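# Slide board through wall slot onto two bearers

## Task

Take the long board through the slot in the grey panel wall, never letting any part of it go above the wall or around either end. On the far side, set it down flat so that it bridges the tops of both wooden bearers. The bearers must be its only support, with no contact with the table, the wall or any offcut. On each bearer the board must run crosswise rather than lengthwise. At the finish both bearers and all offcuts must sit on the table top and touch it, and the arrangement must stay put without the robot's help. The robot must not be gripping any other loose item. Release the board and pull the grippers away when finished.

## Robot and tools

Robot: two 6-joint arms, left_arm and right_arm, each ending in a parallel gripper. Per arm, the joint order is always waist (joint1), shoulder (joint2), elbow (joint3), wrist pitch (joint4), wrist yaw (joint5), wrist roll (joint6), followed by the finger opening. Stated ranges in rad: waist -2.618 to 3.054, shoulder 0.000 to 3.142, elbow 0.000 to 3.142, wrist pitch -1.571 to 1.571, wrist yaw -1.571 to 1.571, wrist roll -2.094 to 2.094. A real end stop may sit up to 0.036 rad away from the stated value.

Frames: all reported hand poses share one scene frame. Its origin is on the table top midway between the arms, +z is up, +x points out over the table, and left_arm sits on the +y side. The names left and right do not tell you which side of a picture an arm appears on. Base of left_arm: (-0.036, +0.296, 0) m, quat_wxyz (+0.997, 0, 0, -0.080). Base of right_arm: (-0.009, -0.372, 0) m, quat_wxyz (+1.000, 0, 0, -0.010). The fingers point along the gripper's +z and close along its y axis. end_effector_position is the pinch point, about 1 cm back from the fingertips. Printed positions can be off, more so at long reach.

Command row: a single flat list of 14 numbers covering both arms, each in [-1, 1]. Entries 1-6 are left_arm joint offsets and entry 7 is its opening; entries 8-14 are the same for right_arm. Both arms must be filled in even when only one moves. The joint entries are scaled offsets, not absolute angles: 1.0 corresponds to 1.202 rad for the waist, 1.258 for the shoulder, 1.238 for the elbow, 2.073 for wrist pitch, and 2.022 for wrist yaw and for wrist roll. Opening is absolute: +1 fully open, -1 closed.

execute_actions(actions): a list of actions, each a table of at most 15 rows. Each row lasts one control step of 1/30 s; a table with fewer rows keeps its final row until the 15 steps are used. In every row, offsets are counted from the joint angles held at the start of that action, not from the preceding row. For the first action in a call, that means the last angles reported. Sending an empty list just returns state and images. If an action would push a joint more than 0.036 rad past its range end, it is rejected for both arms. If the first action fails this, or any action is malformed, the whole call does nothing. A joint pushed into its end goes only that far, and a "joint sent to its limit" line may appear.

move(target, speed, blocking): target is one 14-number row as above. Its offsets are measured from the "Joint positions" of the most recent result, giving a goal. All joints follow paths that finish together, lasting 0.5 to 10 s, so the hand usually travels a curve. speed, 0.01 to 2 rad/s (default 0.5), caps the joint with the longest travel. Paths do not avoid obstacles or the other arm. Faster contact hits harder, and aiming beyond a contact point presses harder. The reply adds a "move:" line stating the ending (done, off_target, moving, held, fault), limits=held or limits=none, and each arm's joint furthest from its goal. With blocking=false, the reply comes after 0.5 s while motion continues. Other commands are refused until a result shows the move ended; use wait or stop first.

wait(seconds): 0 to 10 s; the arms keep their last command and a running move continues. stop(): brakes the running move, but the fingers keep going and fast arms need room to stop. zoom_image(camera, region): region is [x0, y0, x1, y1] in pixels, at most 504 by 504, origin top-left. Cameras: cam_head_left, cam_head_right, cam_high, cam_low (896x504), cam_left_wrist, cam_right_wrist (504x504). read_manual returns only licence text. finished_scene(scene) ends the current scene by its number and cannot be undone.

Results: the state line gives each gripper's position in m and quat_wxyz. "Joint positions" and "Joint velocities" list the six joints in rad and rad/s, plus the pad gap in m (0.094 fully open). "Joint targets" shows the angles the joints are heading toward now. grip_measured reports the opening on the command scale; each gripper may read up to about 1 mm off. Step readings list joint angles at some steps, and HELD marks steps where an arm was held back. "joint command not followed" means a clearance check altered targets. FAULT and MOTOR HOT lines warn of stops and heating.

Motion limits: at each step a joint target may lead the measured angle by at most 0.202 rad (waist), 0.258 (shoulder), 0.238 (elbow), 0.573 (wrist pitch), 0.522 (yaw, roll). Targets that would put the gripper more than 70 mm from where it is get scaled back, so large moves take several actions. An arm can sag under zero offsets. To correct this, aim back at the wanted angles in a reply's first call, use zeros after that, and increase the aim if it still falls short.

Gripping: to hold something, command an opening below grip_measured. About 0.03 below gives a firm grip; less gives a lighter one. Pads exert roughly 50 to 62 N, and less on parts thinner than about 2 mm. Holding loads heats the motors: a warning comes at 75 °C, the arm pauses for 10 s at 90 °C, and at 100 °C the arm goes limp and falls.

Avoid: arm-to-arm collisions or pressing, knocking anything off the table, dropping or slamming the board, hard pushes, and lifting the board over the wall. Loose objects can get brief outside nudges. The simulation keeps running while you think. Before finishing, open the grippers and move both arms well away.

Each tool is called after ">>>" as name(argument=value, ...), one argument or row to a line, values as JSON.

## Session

>>> execute_actions(
  actions=[],
)

Scene clock: 0.00 s.
left_arm: end_effector_position=(+0.2651, +0.2282, +0.1534) grip_measured=+1.000 end_effector_quat_wxyz=(+0.111, +0.244, +0.916, +0.299) | right_arm: end_effector_position=(+0.2840, -0.5856, +0.2815) grip_measured=+1.000 end_effector_quat_wxyz=(+0.222, +0.482, +0.846, -0.052)
Joint names: [waist, shoulder, elbow, wrist pitch, wrist yaw, wrist roll]
Joint positions: left_arm=[-0.42   1.615  1.309 -1.238 -0.648 -0.05   0.094] | right_arm=[-0.581  1.619  1.883 -1.38   0.064  0.419  0.094]
Joint velocities: left_arm=[ 0.007 -0.012 -0.007  0.022 -0.037 -0.037  0.   ] | right_arm=[-0.002 -0.002 -0.012 -0.007 -0.022 -0.007  0.   ]
Motor temperatures (°C, as the motors report them): left_arm=[16 18 15 17 15 14] | right_arm=[17 20 15 17 14 16]
Joint targets: left_arm=[-0.420 1.609 1.316 -1.236 -0.657 -0.055] | right_arm=[-0.581 1.612 1.890 -1.379 0.070 0.417]

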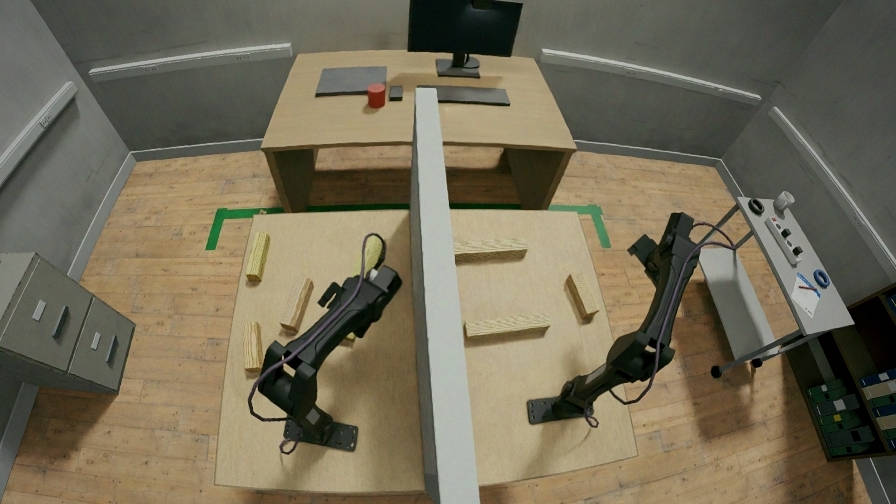

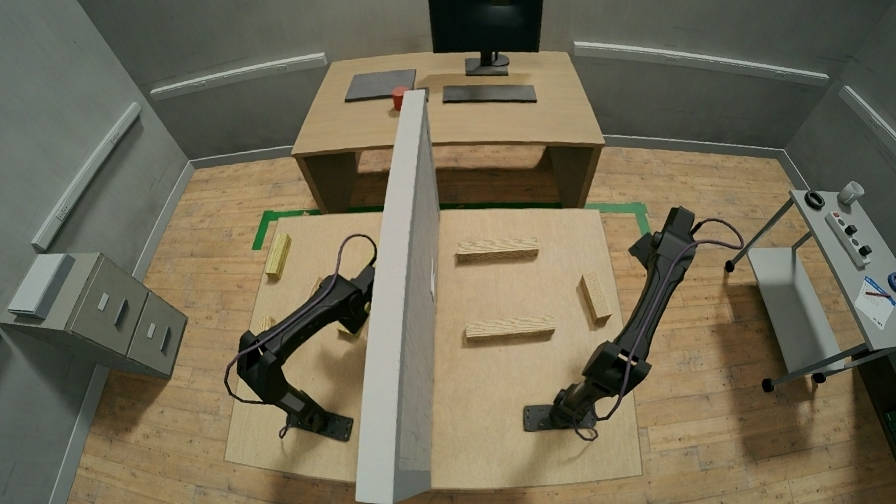

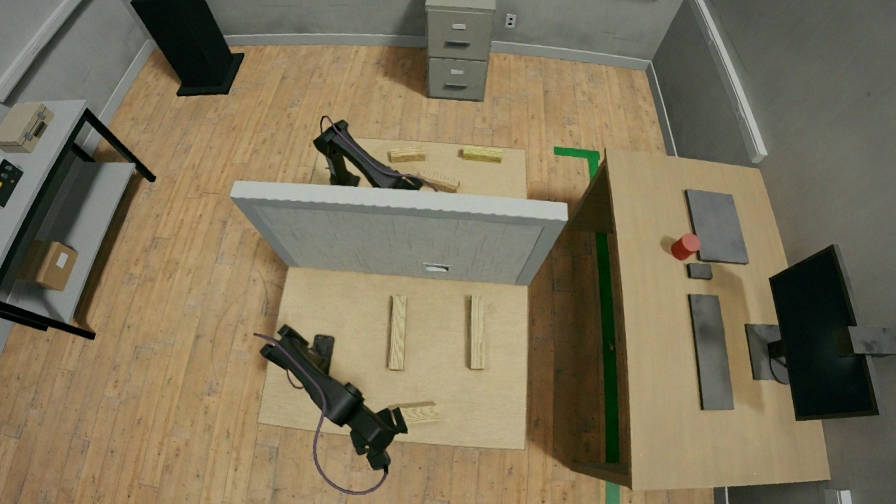

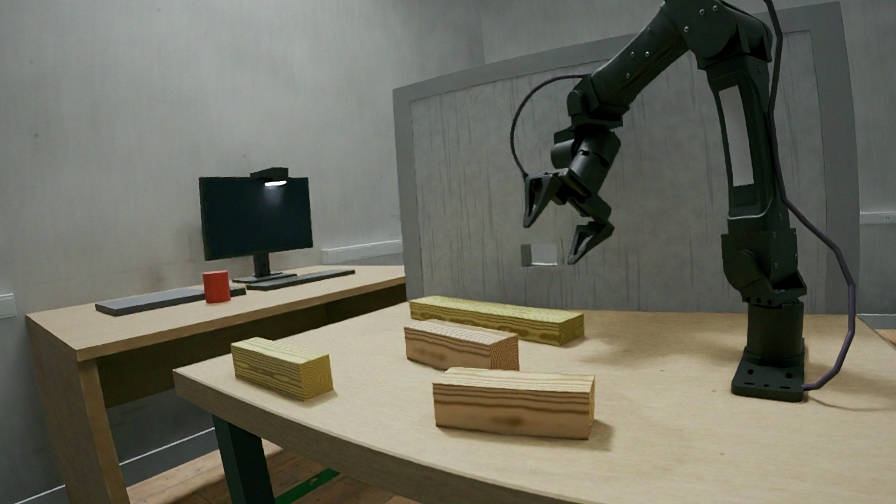

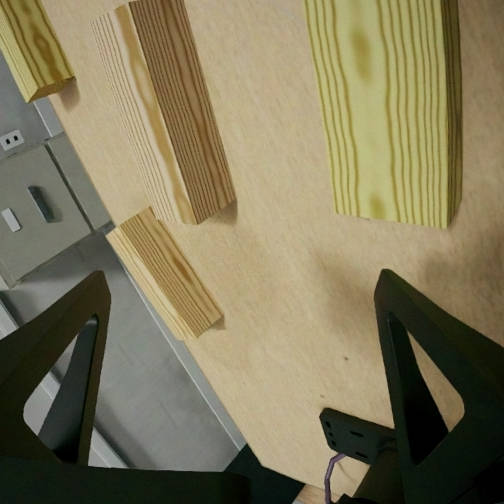

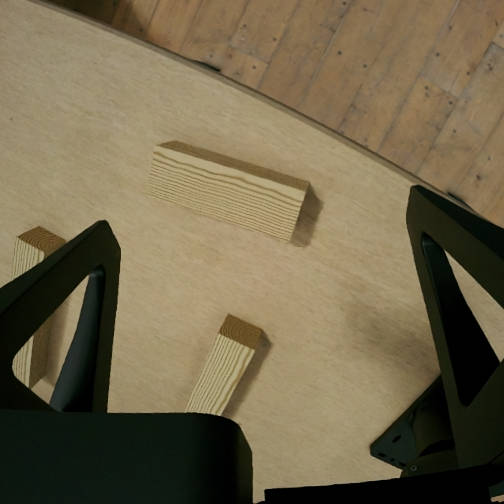

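>>> zoom_image(
  camera="cam_head_left",
  region=[210, 200, 460, 400],
)

>>> zoom_image(
  camera="cam_low",
  region=[380, 200, 680, 400],
)

>>> zoom_image(
  camera="cam_high",
  region=[250, 130, 570, 450],
)

Region (210, 200, 460, 400) of cam_head_left's 896x504 image, scaled by 2.016, with more detail than that image has; it fills the top 403 rows of this view, and the rest is white.

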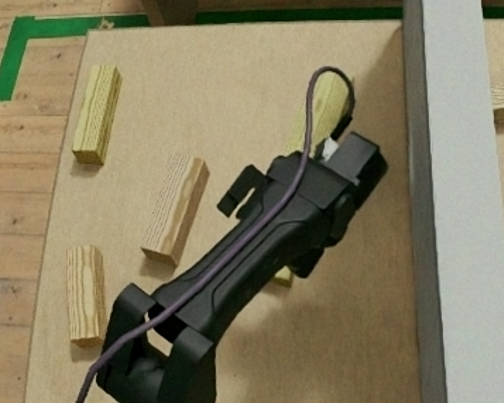

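Region (380, 200, 680, 400) of cam_low's 896x504 image, scaled by 1.680, with more detail than that image has.

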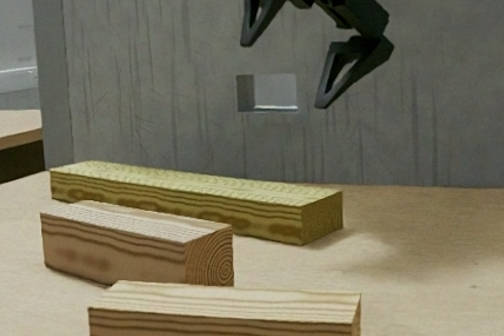

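Region (250, 130, 570, 450) of cam_high's 896x504 image, scaled by 1.575, with more detail than that image has.

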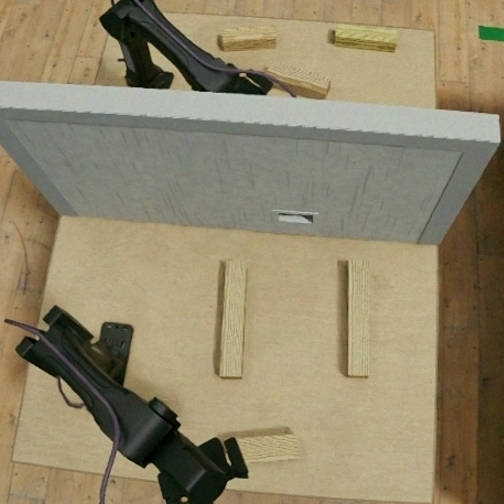

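>>> move(
  target=[0.2178,-0.3945,-0.5894,0.5106,0.3012,0.0064,1,0.7889,0.3025,-0.2707,0.2895,-0.4258,-0.7435,1],
  speed=1.2,
)

Scene clock: 6.77 s.
left_arm: end_effector_position=(+0.2848, +0.1969, +0.1160) grip_measured=+1.000 end_effector_quat_wxyz=(+0.403, +0.120, +0.906, -0.053) | right_arm: end_effector_position=(+0.3645, -0.1012, +0.1226) grip_measured=+1.000 end_effector_quat_wxyz=(-0.280, +0.647, -0.647, -0.289)
Joint names: [waist, shoulder, elbow, wrist pitch, wrist yaw, wrist roll]
Joint positions: left_arm=[-0.167  1.147  0.598 -0.187 -0.048 -0.043  0.094] | right_arm=[ 0.374  1.999  1.56  -0.787 -0.769 -1.076  0.094]
Joint velocities: left_arm=[-0.002  0.007 -0.007  0.022 -0.007  0.037  0.   ] | right_arm=[-0.017 -0.007  0.002 -0.066 -0.007  0.051  0.   ]
Motor temperatures (°C, as the motors report them): left_arm=[16 18 16 17 15 14] | right_arm=[17 20 15 17 14 16]
Joint targets: left_arm=[-0.158 1.119 0.579 -0.179 -0.039 -0.038] | right_arm=[0.368 1.999 1.548 -0.780 -0.797 -1.084]
move: off_target (left_arm, right_arm); limits=none; left_arm: farthest joint: the shoulder, 0.028 radians from its target (0.497 radians at the start); right_arm: farthest joint: the wrist yaw, 0.027 radians from its target (0.861 radians at the start)

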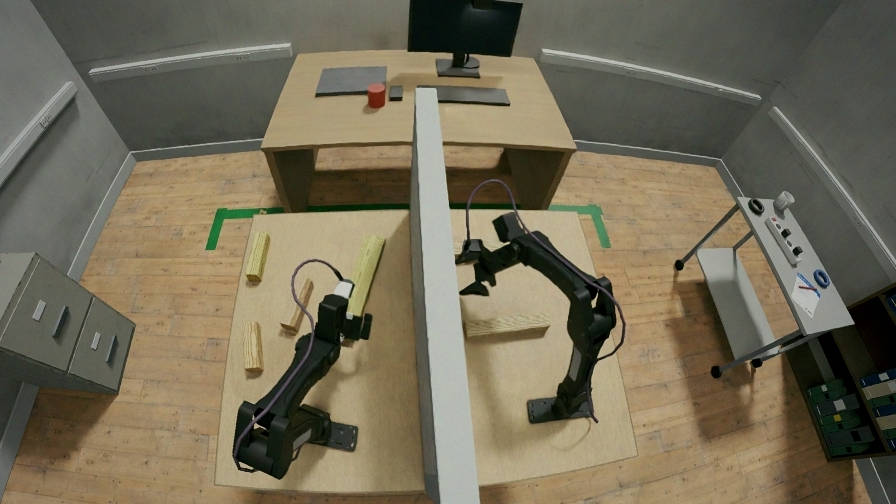

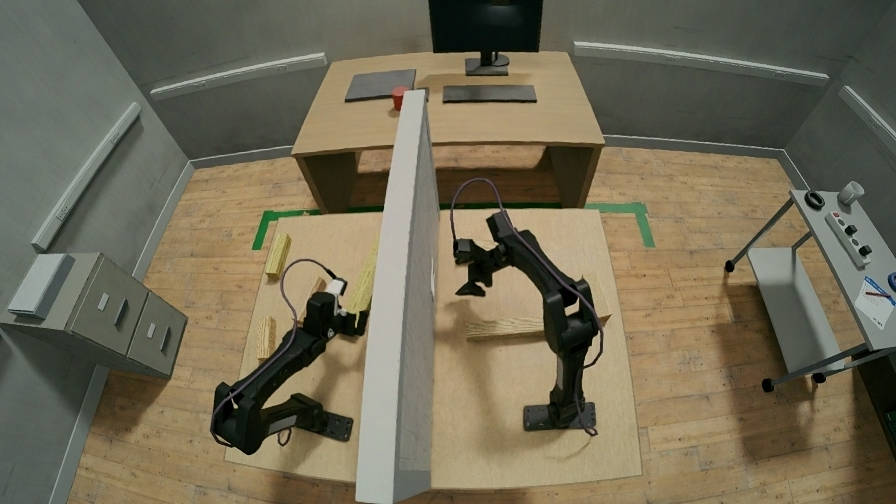

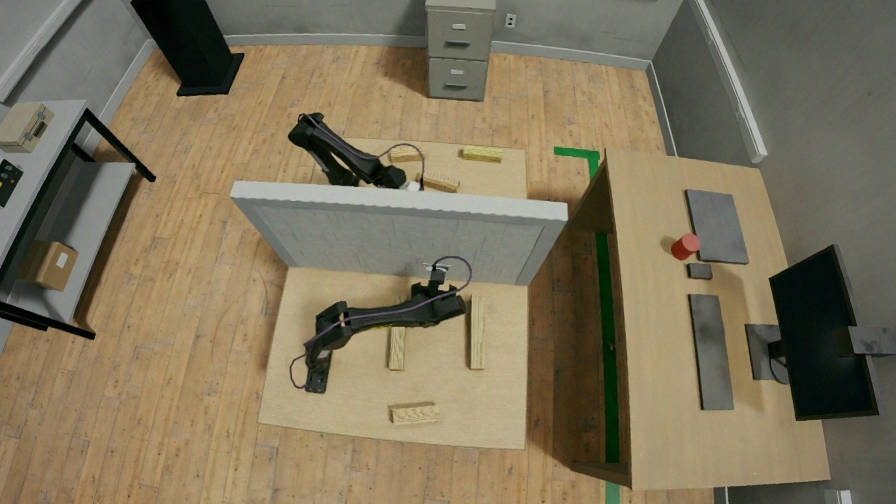

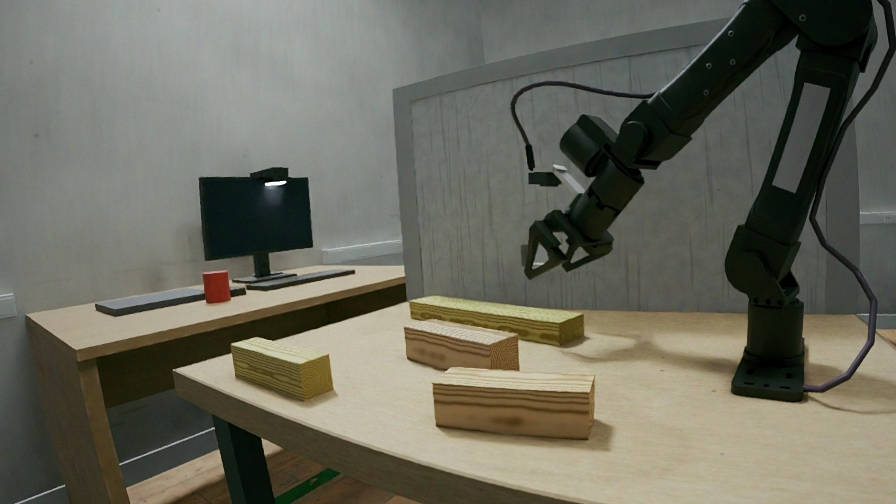

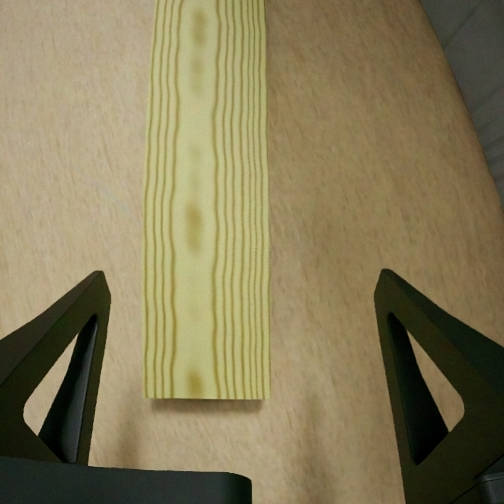

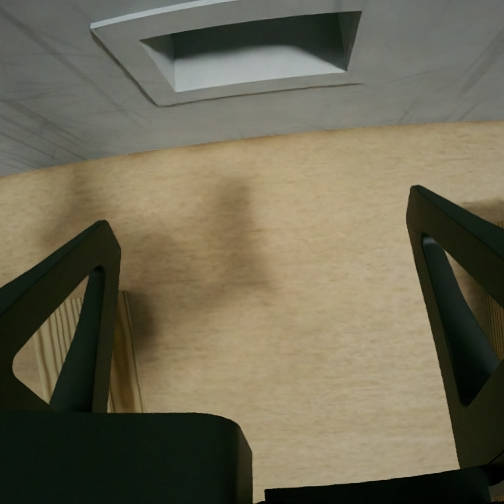

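>>> zoom_image(
  camera="cam_head_left",
  region=[230, 200, 430, 380],
)

>>> zoom_image(
  camera="cam_head_right",
  region=[420, 200, 620, 380],
)

>>> zoom_image(
  camera="cam_right_wrist",
  region=[60, 0, 420, 200],
)

Region (230, 200, 430, 380) of cam_head_left's 896x504 image, scaled by 2.520, with more detail than that image has; it fills the top 454 rows of this view, and the rest is white.

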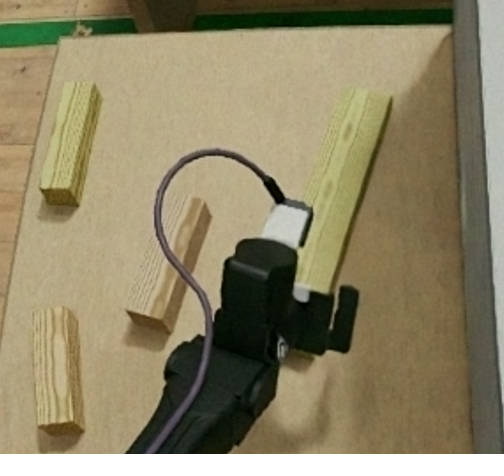

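Region (420, 200, 620, 380) of cam_head_right's 896x504 image, scaled by 2.520, with more detail than that image has; it fills the top 454 rows of this view, and the rest is white.

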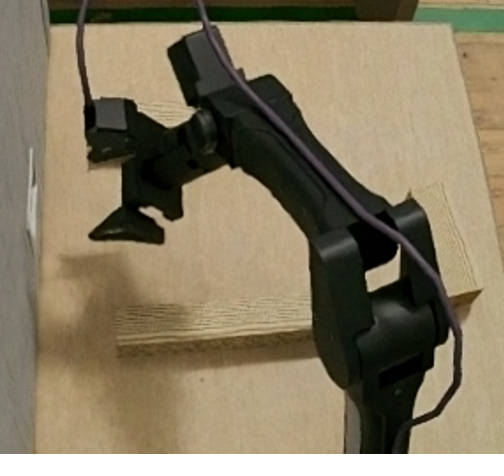

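Region (60, 0, 420, 200) of cam_right_wrist's 504x504 image, scaled by 1.400, with more detail than that image has.

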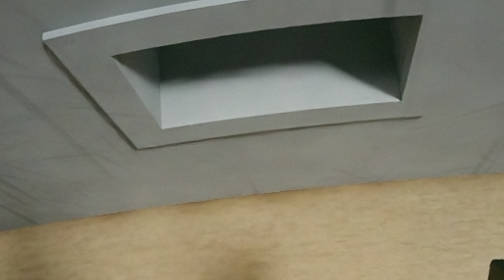

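>>> move(
  target=[0.0912,0.2385,-0.1221,0.1819,0.0403,0.0359,1,-0.005,0,-0.0097,0.0034,-0.0138,-0.004,1],
  speed=0.6,
)

>>> zoom_image(
  camera="cam_low",
  region=[380, 200, 680, 400],
)

Scene clock: 10.17 s.
left_arm: end_effector_position=(+0.3010, +0.2149, +0.0351) grip_measured=+1.000 end_effector_quat_wxyz=(+0.377, +0.120, +0.917, -0.049) | right_arm: end_effector_position=(+0.3645, -0.1011, +0.1227) grip_measured=+1.000 end_effector_quat_wxyz=(-0.280, +0.647, -0.647, -0.289)
Joint names: [waist, shoulder, elbow, wrist pitch, wrist yaw, wrist roll]
Joint positions: left_arm=[-0.066  1.435  0.463  0.182  0.023  0.025  0.094] | right_arm=[ 0.374  1.999  1.56  -0.786 -0.77  -1.077  0.094]
Joint velocities: left_arm=[-0.012  0.002  0.007 -0.022  0.022  0.007  0.   ] | right_arm=[-0.007 -0.002 -0.007  0.037  0.037 -0.081  0.   ]
Motor temperatures (°C, as the motors report them): left_arm=[16 18 16 18 15 14] | right_arm=[17 21 15 17 14 16]
Joint targets: left_arm=[-0.058 1.447 0.447 0.190 0.033 0.030] | right_arm=[0.368 1.999 1.548 -0.780 -0.798 -1.085]
move: off_target (right_arm); limits=none; left_arm: farthest joint: the elbow, 0.016 radians from its target (0.151 radians at the start); right_arm: farthest joint: the wrist yaw, 0.027 radians from its target (0.027 radians at the start)

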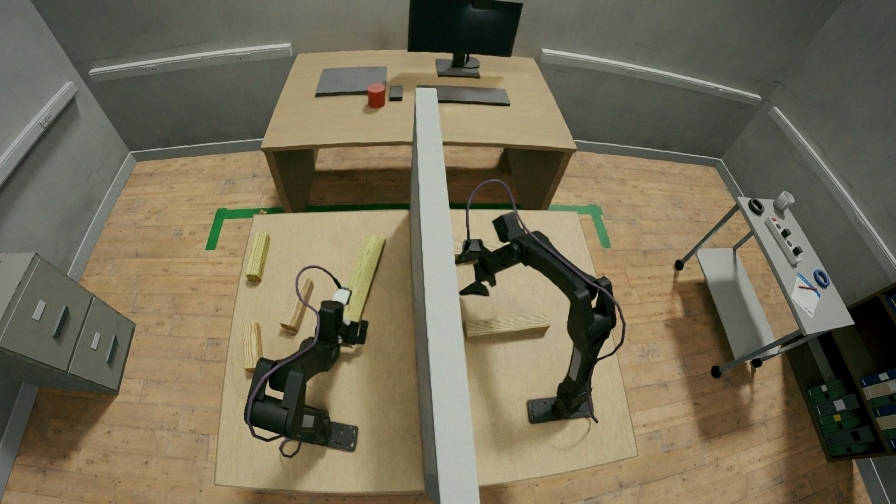

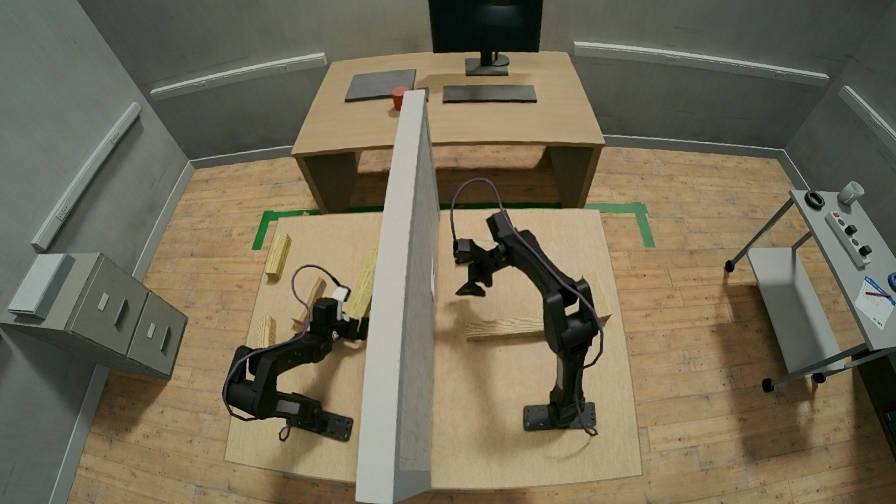

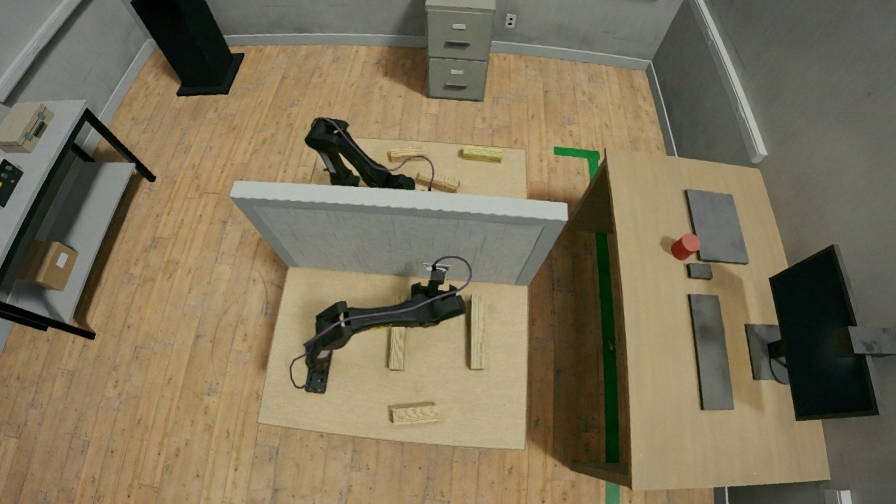

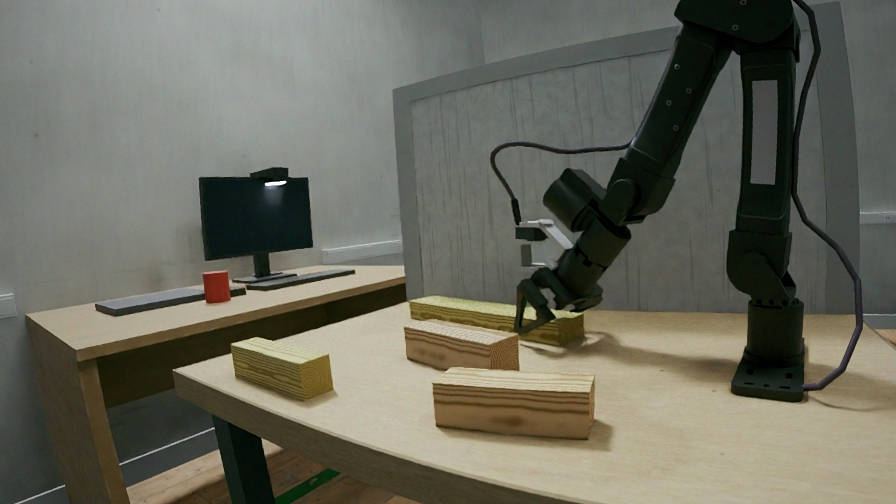

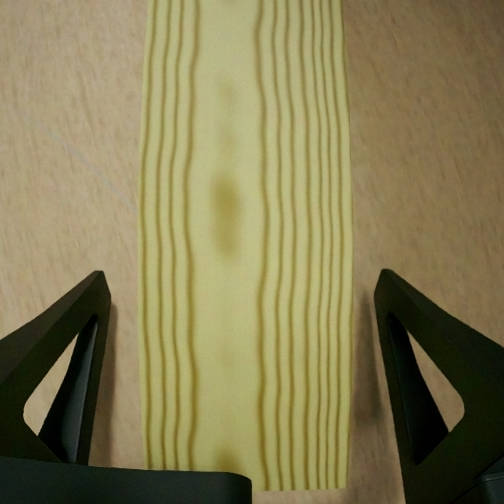

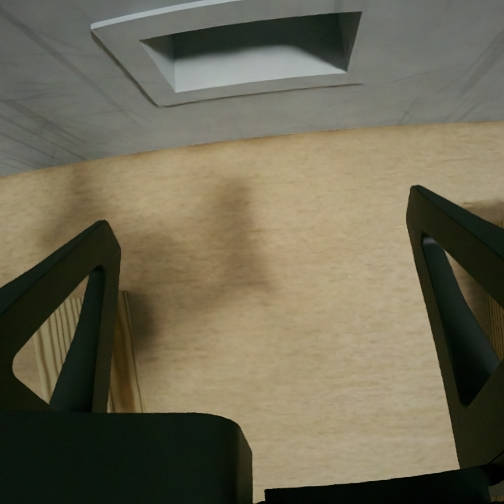

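Region (380, 200, 680, 400) of cam_low's 896x504 image, scaled by 1.680, with more detail than that image has.

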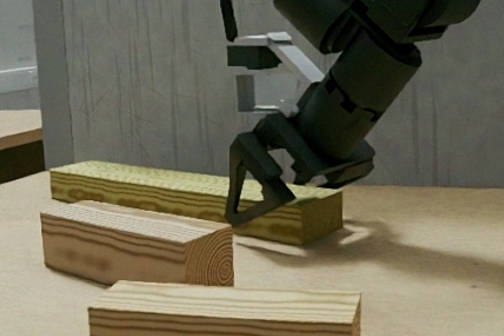

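>>> execute_actions(
  actions=[
    [[0.0067,0.0105,0,0.0042,0.0049,0.0025,1,-0.005,0,-0.0097,0.0029,-0.0138,-0.004,1],[0.0067,0.0133,0.0162,0.0053,0.0049,0.0025,1,-0.005,0,-0.0097,0.0029,-0.0138,-0.004,1],[0.0067,0.0175,0.0295,0.0069,0.0049,0.0025,1,-0.005,0,-0.0097,0.0029,-0.0138,-0.004,1],[0.0067,0.0229,0.0315,0.009,0.0049,0.0025,1,-0.005,0,-0.0097,0.0029,-0.0138,-0.004,1],[0.0067,0.0293,0.0338,0.0115,0.0049,0.0025,1,-0.005,0,-0.0097,0.0029,-0.0138,-0.004,1],[0.0067,0.0364,0.0363,0.0142,0.0049,0.0025,1,-0.005,0,-0.0097,0.0029,-0.0138,-0.004,1],[0.0067,0.0439,0.039,0.0171,0.0049,0.0025,1,-0.005,0,-0.0097,0.0029,-0.0138,-0.004,1],[0.0067,0.0515,0.0418,0.02,0.0049,0.0025,1,-0.005,0,-0.0097,0.0029,-0.0138,-0.004,1],[0.0067,0.059,0.0444,0.0229,0.0049,0.0025,1,-0.005,0,-0.0097,0.0029,-0.0138,-0.004,1],[0.0067,0.0661,0.047,0.0257,0.0049,0.0025,1,-0.005,0,-0.0097,0.0029,-0.0138,-0.004,1],[0.0067,0.0725,0.0493,0.0281,0.0049,0.0025,1,-0.005,0,-0.0097,0.0029,-0.0138,-0.004,1],[0.0067,0.0779,0.0513,0.0302,0.0049,0.0025,1,-0.005,0,-0.0097,0.0029,-0.0138,-0.004,1],[0.0067,0.0821,0.0528,0.0319,0.0049,0.0025,1,-0.005,0,-0.0097,0.0029,-0.0138,-0.004,1],[0.0067,0.0849,0.0538,0.0329,0.0049,0.0025,1,-0.005,0,-0.0097,0.0029,-0.0138,-0.004,1],[0.0067,0.0859,0.0541,0.0333,0.0049,0.0025,1,-0.005,0,-0.0097,0.0029,-0.0138,-0.004,1]],
  ],
)

>>> wait(
  seconds=0.35,
)

>>> zoom_image(
  camera="cam_low",
  region=[380, 200, 680, 400],
)

Scene clock: 11.63 s.
left_arm: end_effector_position=(+0.3130, +0.2122, +0.0258) grip_measured=+1.000 end_effector_quat_wxyz=(+0.374, +0.121, +0.918, -0.049) | right_arm: end_effector_position=(+0.3646, -0.1011, +0.1228) grip_measured=+1.000 end_effector_quat_wxyz=(-0.281, +0.647, -0.647, -0.290)
Joint names: [waist, shoulder, elbow, wrist pitch, wrist yaw, wrist roll]
Joint positions: left_arm=[-0.066  1.523  0.496  0.229  0.023  0.025  0.094] | right_arm=[ 0.374  1.999  1.56  -0.786 -0.771 -1.078  0.094]
Joint velocities: left_arm=[-0.007  0.11   0.027  0.11   0.022  0.051  0.   ] | right_arm=[-0.012 -0.002 -0.007 -0.066  0.007 -0.007  0.   ]
Motor temperatures (°C, as the motors report them): left_arm=[16 18 16 18 15 14] | right_arm=[17 21 15 17 14 16]
Joint targets: left_arm=[-0.058 1.543 0.530 0.251 0.033 0.030] | right_arm=[0.368 1.999 1.548 -0.780 -0.798 -1.085]
Step readings (joint positions):
0: left_arm=[-0.066 1.435 0.463 0.182 0.023 0.025] | right_arm=[0.374 1.999 1.560 -0.786 -0.770 -1.077]
1: left_arm=[-0.066 1.435 0.463 0.182 0.023 0.025] | right_arm=[0.374 1.999 1.560 -0.786 -0.770 -1.077]
2: left_arm=[-0.066 1.435 0.463 0.183 0.023 0.025] | right_arm=[0.374 1.999 1.560 -0.786 -0.770 -1.077]
4: left_arm=[-0.066 1.437 0.463 0.186 0.023 0.025] | right_arm=[0.374 1.999 1.560 -0.786 -0.771 -1.078]
8: left_arm=[-0.066 1.467 0.476 0.198 0.023 0.025] | right_arm=[0.374 1.999 1.560 -0.786 -0.771 -1.078]
15: Joint positions above

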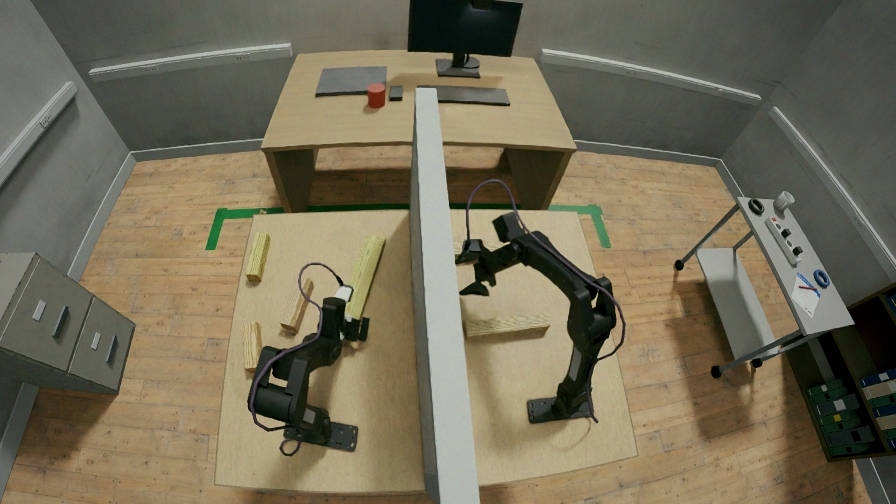

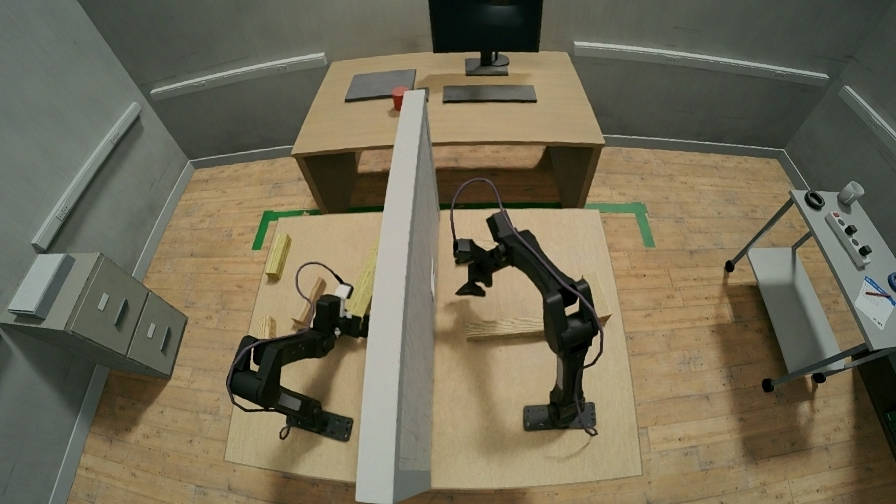

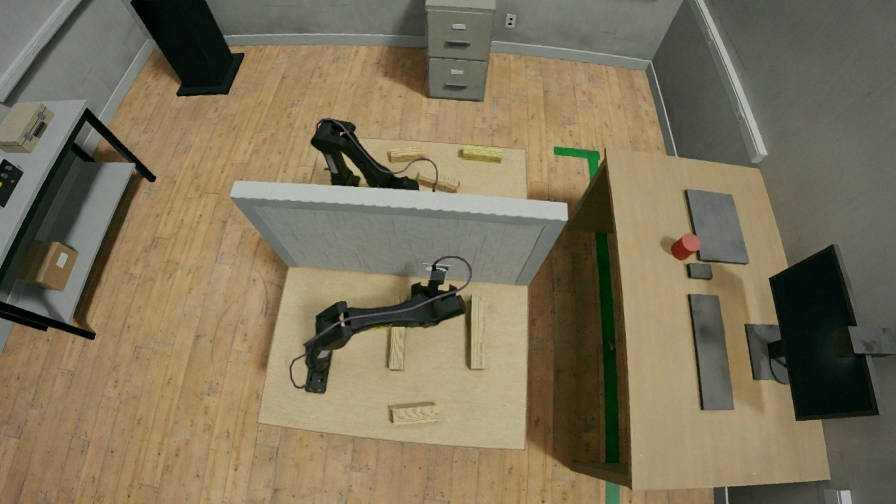

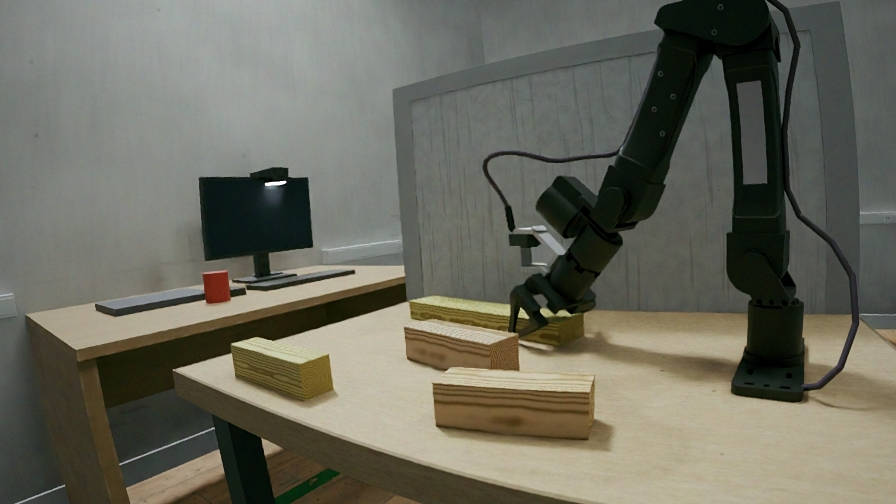

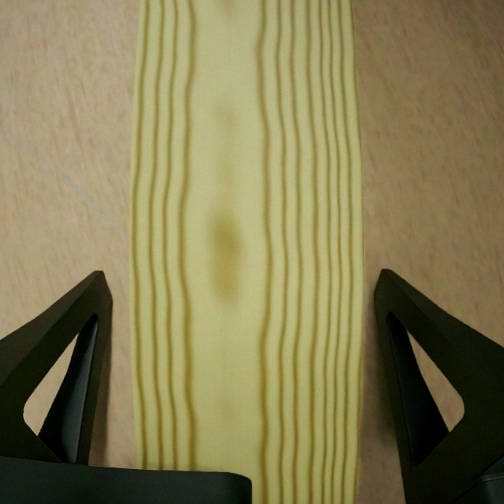

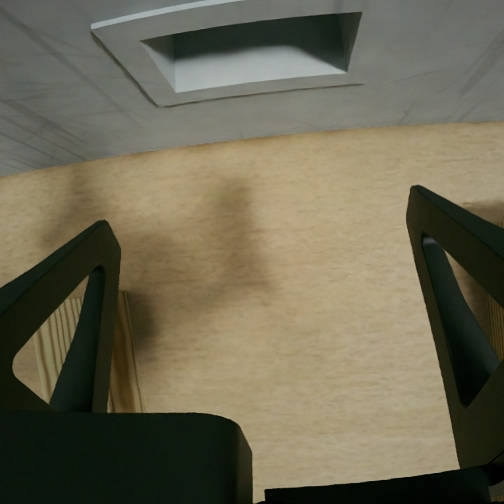

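Scene clock: 12.00 s.
left_arm: end_effector_position=(+0.3155, +0.2114, +0.0275) grip_measured=+1.000 end_effector_quat_wxyz=(+0.379, +0.120, +0.916, -0.050) | right_arm: end_effector_position=(+0.3646, -0.1011, +0.1228) grip_measured=+1.000 end_effector_quat_wxyz=(-0.281, +0.647, -0.647, -0.290)
Joint names: [waist, shoulder, elbow, wrist pitch, wrist yaw, wrist roll]
Joint positions: left_arm=[-0.066  1.527  0.498  0.242  0.024  0.025  0.094] | right_arm=[ 0.374  1.999  1.56  -0.786 -0.771 -1.078  0.094]
Joint velocities: left_arm=[-0.002  0.002  0.002  0.022 -0.051 -0.051  0.   ] | right_arm=[-0.007 -0.012  0.007 -0.037  0.007  0.022  0.   ]
Motor temperatures (°C, as the motors report them): left_arm=[16 18 16 18 15 14] | right_arm=[17 21 15 17 14 16]
Joint targets: left_arm=[-0.058 1.543 0.530 0.251 0.033 0.030] | right_arm=[0.368 1.999 1.548 -0.780 -0.798 -1.085]
wait: 0.37 s; no rest

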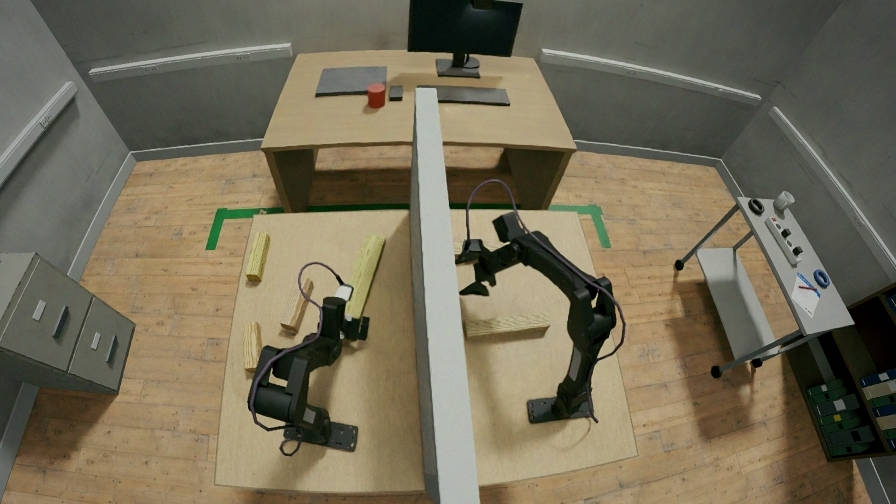

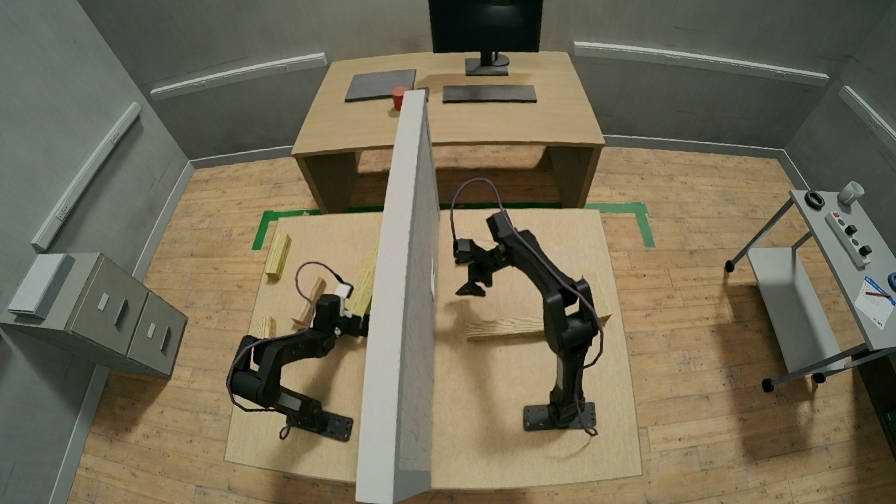

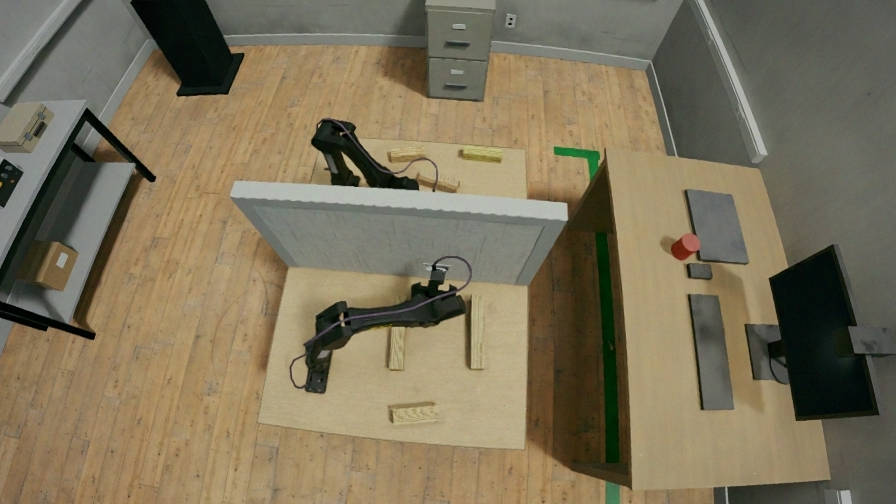

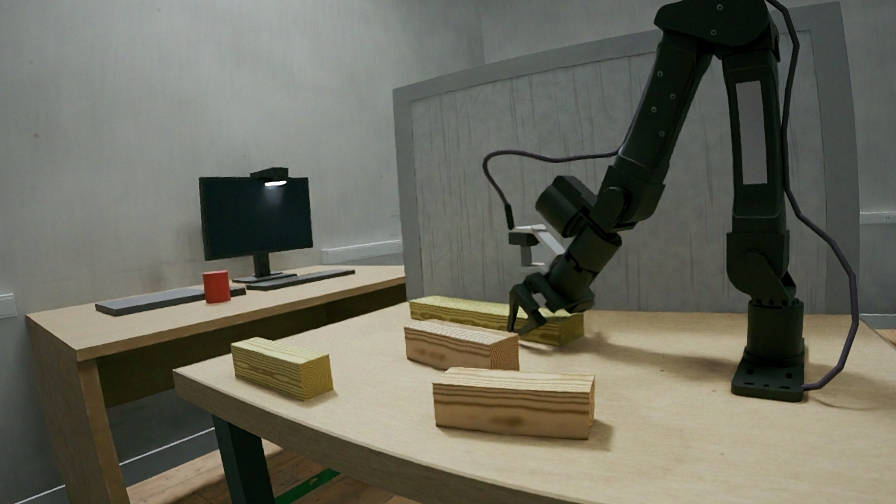

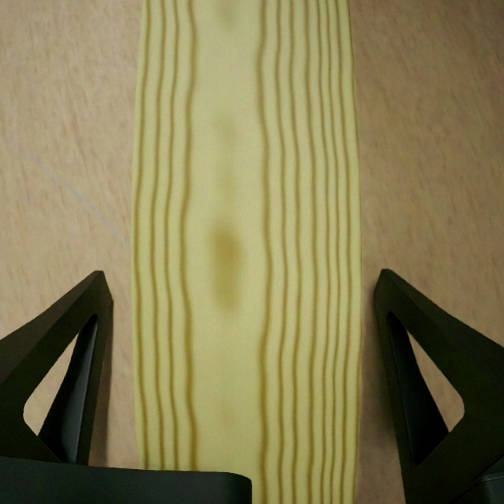

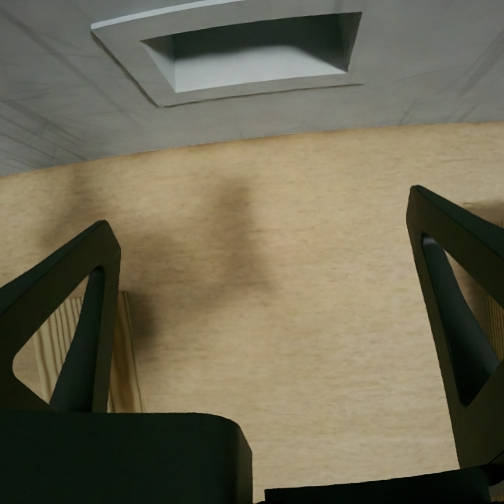

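Region (380, 200, 680, 400) of cam_low's 896x504 image, scaled by 1.680, with more detail than that image has.

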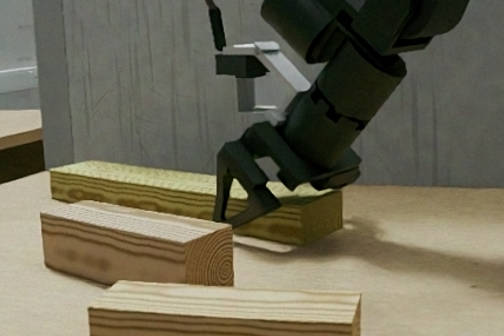

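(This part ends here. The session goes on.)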